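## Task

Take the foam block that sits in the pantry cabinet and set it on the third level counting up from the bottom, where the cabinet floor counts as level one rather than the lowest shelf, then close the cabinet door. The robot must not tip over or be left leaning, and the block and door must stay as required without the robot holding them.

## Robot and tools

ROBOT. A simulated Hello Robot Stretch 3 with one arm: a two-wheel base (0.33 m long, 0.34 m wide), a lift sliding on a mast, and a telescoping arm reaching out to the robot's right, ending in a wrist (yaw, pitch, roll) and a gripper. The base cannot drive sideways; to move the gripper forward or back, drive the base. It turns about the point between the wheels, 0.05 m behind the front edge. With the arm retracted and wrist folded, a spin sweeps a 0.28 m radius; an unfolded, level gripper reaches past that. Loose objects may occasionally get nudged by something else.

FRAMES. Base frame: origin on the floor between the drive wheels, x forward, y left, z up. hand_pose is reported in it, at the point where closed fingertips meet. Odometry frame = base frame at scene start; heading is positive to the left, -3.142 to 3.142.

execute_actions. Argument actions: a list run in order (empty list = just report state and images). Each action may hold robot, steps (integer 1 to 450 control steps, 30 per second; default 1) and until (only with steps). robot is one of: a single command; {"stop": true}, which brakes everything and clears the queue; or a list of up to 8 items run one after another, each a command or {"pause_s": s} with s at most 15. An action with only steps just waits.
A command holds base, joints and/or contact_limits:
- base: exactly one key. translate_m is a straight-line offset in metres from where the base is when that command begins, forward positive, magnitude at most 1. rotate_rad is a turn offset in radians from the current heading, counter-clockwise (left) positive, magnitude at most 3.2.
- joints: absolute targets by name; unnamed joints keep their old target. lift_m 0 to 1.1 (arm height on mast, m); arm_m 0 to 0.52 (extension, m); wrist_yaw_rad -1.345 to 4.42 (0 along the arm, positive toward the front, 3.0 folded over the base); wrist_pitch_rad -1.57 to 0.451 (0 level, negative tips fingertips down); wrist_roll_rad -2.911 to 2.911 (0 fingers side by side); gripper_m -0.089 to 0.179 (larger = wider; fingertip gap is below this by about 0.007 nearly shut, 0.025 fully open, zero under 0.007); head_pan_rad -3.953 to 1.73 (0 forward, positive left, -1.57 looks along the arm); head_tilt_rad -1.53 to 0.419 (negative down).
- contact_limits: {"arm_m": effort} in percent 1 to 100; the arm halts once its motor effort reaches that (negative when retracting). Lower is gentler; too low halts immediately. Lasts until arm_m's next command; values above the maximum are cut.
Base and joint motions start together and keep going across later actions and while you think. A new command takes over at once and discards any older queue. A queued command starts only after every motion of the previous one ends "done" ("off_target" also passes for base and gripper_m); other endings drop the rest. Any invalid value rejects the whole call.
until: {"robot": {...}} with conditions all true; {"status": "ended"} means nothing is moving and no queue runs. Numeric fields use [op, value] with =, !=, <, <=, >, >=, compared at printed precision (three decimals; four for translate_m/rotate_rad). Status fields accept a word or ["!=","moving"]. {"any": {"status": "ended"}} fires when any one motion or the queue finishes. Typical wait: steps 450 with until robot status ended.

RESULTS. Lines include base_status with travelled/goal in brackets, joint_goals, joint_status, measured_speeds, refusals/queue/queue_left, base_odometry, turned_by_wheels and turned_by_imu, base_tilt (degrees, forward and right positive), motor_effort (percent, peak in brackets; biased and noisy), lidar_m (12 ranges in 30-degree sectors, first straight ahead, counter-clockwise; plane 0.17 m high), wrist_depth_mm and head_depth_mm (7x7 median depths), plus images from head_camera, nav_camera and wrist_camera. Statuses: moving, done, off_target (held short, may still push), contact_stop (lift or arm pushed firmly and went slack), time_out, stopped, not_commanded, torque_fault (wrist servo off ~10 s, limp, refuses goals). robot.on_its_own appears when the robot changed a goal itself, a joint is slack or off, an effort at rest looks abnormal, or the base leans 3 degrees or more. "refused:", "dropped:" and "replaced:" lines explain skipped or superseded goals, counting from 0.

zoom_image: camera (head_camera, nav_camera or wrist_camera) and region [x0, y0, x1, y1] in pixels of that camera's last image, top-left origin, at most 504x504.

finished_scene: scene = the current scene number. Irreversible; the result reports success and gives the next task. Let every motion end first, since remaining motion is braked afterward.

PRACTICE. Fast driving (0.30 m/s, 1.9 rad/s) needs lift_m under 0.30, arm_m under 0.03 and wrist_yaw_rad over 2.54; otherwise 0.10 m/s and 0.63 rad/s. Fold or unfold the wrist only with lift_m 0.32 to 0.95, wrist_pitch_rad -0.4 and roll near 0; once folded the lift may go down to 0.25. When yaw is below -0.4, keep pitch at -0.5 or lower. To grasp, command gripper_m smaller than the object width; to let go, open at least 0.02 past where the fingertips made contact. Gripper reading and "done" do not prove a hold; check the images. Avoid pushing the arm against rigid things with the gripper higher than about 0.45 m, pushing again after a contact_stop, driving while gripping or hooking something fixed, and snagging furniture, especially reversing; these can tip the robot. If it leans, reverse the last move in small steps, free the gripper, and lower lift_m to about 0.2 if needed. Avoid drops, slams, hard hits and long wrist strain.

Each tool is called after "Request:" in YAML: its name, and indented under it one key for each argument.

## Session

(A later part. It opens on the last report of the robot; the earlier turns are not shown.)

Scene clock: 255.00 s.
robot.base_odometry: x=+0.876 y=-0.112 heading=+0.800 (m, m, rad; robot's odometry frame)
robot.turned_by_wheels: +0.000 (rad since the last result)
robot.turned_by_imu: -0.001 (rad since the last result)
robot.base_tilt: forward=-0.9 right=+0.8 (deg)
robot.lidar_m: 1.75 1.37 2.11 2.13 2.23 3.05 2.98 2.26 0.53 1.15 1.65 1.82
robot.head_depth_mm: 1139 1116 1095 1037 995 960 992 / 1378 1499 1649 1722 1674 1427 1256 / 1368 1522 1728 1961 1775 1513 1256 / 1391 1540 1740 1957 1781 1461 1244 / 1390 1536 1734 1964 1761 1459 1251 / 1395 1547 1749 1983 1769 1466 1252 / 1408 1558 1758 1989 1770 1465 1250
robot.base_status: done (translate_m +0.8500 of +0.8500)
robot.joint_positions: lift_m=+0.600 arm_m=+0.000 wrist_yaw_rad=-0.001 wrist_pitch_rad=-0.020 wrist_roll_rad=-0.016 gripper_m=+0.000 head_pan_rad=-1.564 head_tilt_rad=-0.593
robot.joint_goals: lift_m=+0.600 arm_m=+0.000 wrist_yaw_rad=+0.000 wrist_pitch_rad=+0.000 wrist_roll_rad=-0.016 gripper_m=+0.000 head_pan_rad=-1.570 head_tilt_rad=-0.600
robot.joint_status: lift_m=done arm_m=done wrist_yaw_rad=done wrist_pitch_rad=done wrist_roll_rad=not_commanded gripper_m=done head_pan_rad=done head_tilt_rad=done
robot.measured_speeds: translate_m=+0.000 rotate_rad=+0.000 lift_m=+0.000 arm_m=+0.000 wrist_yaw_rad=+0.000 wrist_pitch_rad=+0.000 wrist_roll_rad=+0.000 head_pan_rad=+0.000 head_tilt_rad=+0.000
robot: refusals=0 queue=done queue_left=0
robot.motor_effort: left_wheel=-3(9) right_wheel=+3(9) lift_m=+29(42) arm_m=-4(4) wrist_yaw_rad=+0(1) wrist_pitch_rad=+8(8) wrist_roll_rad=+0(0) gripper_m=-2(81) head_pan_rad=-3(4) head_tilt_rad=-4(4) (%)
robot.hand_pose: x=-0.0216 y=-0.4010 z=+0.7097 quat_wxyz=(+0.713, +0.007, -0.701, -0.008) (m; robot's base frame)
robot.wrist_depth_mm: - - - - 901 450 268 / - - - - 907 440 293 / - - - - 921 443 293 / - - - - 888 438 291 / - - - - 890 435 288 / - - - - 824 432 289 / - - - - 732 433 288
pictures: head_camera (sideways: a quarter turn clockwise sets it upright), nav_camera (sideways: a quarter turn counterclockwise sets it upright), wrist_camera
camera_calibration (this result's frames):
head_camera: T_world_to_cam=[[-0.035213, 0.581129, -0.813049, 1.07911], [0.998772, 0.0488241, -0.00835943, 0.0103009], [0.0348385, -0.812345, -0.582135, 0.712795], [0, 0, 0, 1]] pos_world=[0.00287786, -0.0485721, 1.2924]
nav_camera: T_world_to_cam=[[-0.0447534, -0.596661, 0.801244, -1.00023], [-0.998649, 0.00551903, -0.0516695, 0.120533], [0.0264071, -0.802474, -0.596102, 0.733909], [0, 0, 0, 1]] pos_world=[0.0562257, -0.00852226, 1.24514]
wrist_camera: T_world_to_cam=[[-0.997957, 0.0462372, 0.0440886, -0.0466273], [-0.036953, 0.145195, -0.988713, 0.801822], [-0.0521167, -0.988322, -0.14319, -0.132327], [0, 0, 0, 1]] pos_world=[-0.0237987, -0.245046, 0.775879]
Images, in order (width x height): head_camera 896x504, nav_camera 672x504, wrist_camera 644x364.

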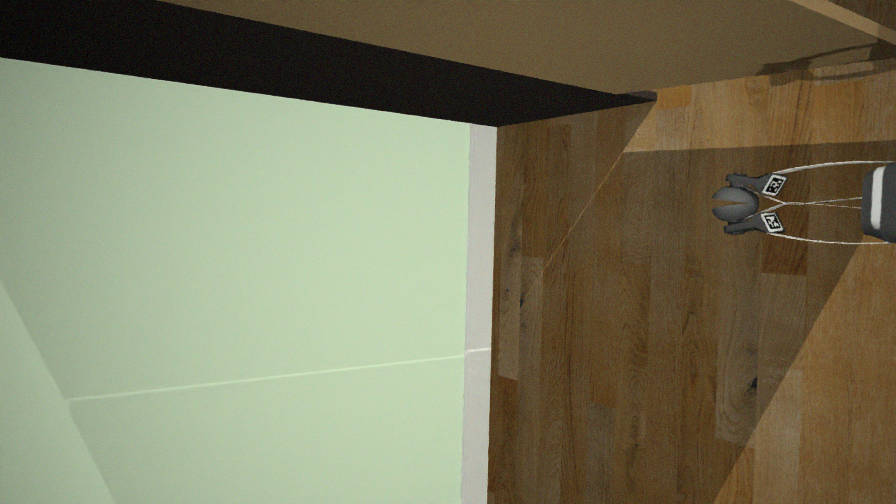

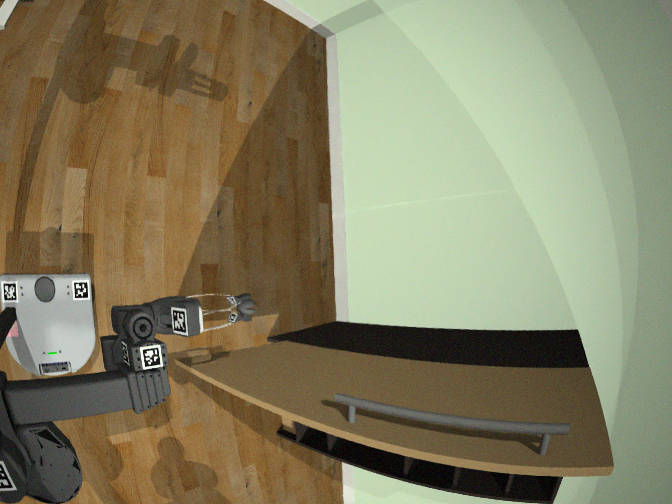

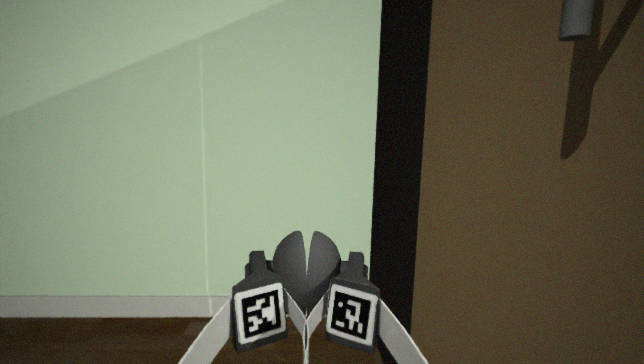

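Request:
execute_actions:
  actions:
    - {"robot":[{"joints":{"arm_m":0.5}},{"base":{"translate_m":-0.68}},{"pause_s":2},{"joints":{"arm_m":0.2}}],"steps":450,"until":{"robot":{"status":"ended"}}}

Scene clock: 274.70 s.
robot.base_odometry: x=+0.403 y=-0.600 heading=+0.800 (m, m, rad; robot's odometry frame)
robot.turned_by_wheels: +0.000 (rad since the last result)
robot.turned_by_imu: -0.001 (rad since the last result)
robot.base_tilt: forward=-0.9 right=+0.9 (deg)
robot.lidar_m: 2.02 2.51 2.21 2.15 2.24 2.40 2.32 2.27 1.65 1.00 1.04 2.26
robot.head_depth_mm: 1365 1512 1710 1925 1775 1467 1276 / 835 937 1110 1907 1761 1463 1253 / 846 946 1055 1155 1457 1463 1256 / 853 944 1059 1207 1402 1463 1250 / 857 952 1069 1207 1425 1474 1250 / 861 957 1068 1228 1447 1469 1253 / 866 962 1653 1978 1768 1471 1253
robot.base_status: done (translate_m -0.6800 of -0.6800)
robot.joint_positions: lift_m=+0.600 arm_m=+0.494 wrist_yaw_rad=+0.002 wrist_pitch_rad=-0.020 wrist_roll_rad=-0.016 gripper_m=+0.000 head_pan_rad=-1.564 head_tilt_rad=-0.593
robot.joint_goals: lift_m=+0.600 arm_m=+0.200 wrist_yaw_rad=+0.000 wrist_pitch_rad=+0.000 wrist_roll_rad=-0.016 gripper_m=+0.000 head_pan_rad=-1.570 head_tilt_rad=-0.600
robot.joint_status: lift_m=done arm_m=moving wrist_yaw_rad=done wrist_pitch_rad=done wrist_roll_rad=not_commanded gripper_m=done head_pan_rad=done head_tilt_rad=done
robot.measured_speeds: translate_m=+0.000 rotate_rad=+0.000 lift_m=+0.000 arm_m=-0.039 wrist_yaw_rad=+0.000 wrist_pitch_rad=+0.000 wrist_roll_rad=+0.000 head_pan_rad=+0.000 head_tilt_rad=+0.000
robot: refusals=0 queue=running queue_left=0
robot.motor_effort: left_wheel=-1(23) right_wheel=+3(42) lift_m=+31(31) arm_m=-2(2) wrist_yaw_rad=-1(56) wrist_pitch_rad=+8(8) wrist_roll_rad=+0(0) gripper_m=-2(6) head_pan_rad=-3(4) head_tilt_rad=-3(4) (%)
robot.hand_pose: x=-0.0209 y=-0.8948 z=+0.7097 quat_wxyz=(+0.713, +0.008, -0.701, -0.007) (m; robot's base frame)
robot.wrist_depth_mm: 248 251 251 255 261 263 880 / 257 256 259 263 265 271 890 / 260 263 263 269 273 279 918 / 266 268 275 276 279 914 959 / 274 277 278 280 286 935 964 / 279 284 286 - 293 970 - / 284 290 295 298 301 - -
pictures: head_camera (sideways: a quarter turn clockwise sets it upright), nav_camera (sideways: a quarter turn counterclockwise sets it upright), wrist_camera
camera_calibration (this result's frames):
head_camera: T_world_to_cam=[[-0.0351991, 0.581332, -0.812905, 1.07893], [0.998774, 0.0487997, -0.00834912, 0.0102875], [0.0348159, -0.812202, -0.582337, 0.713057], [0, 0, 0, 1]] pos_world=[0.00287656, -0.0485697, 1.29239]
nav_camera: T_world_to_cam=[[-0.0447677, -0.596859, 0.801097, -1.00004], [-0.998649, 0.00555827, -0.0516663, 0.120529], [0.0263848, -0.802327, -0.596301, 0.734168], [0, 0, 0, 1]] pos_world=[0.0562253, -0.0085095, 1.24514]
wrist_camera: T_world_to_cam=[[-0.998087, 0.0434535, 0.0439862, -0.0255042], [-0.0372607, 0.145006, -0.988729, 0.873385], [-0.049342, -0.988476, -0.14311, -0.620439], [0, 0, 0, 1]] pos_world=[-0.0235262, -0.738827, 0.775872]
Images, in order (width x height): head_camera 896x504, nav_camera 672x504, wrist_camera 644x364.

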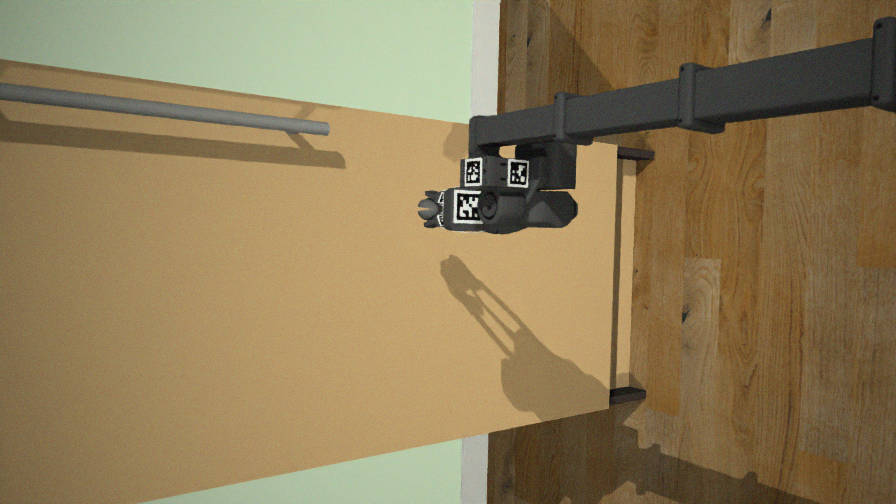

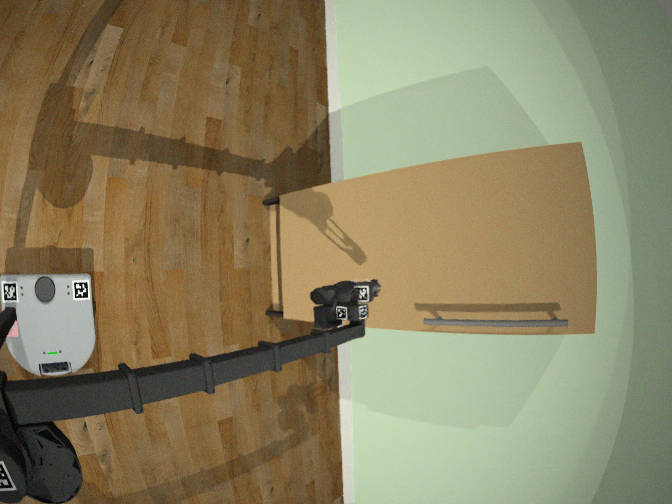

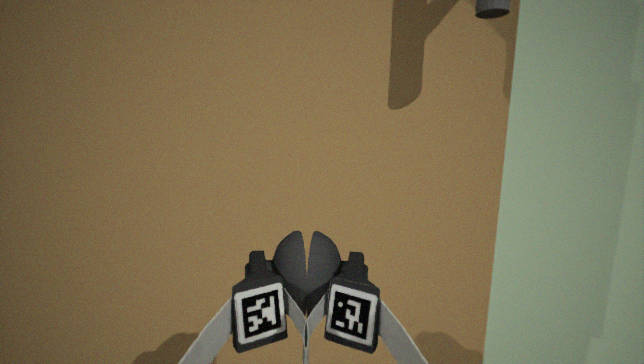

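Door shut.

Request:
finished_scene:
  scene: 1

The scene is finished: the task was done.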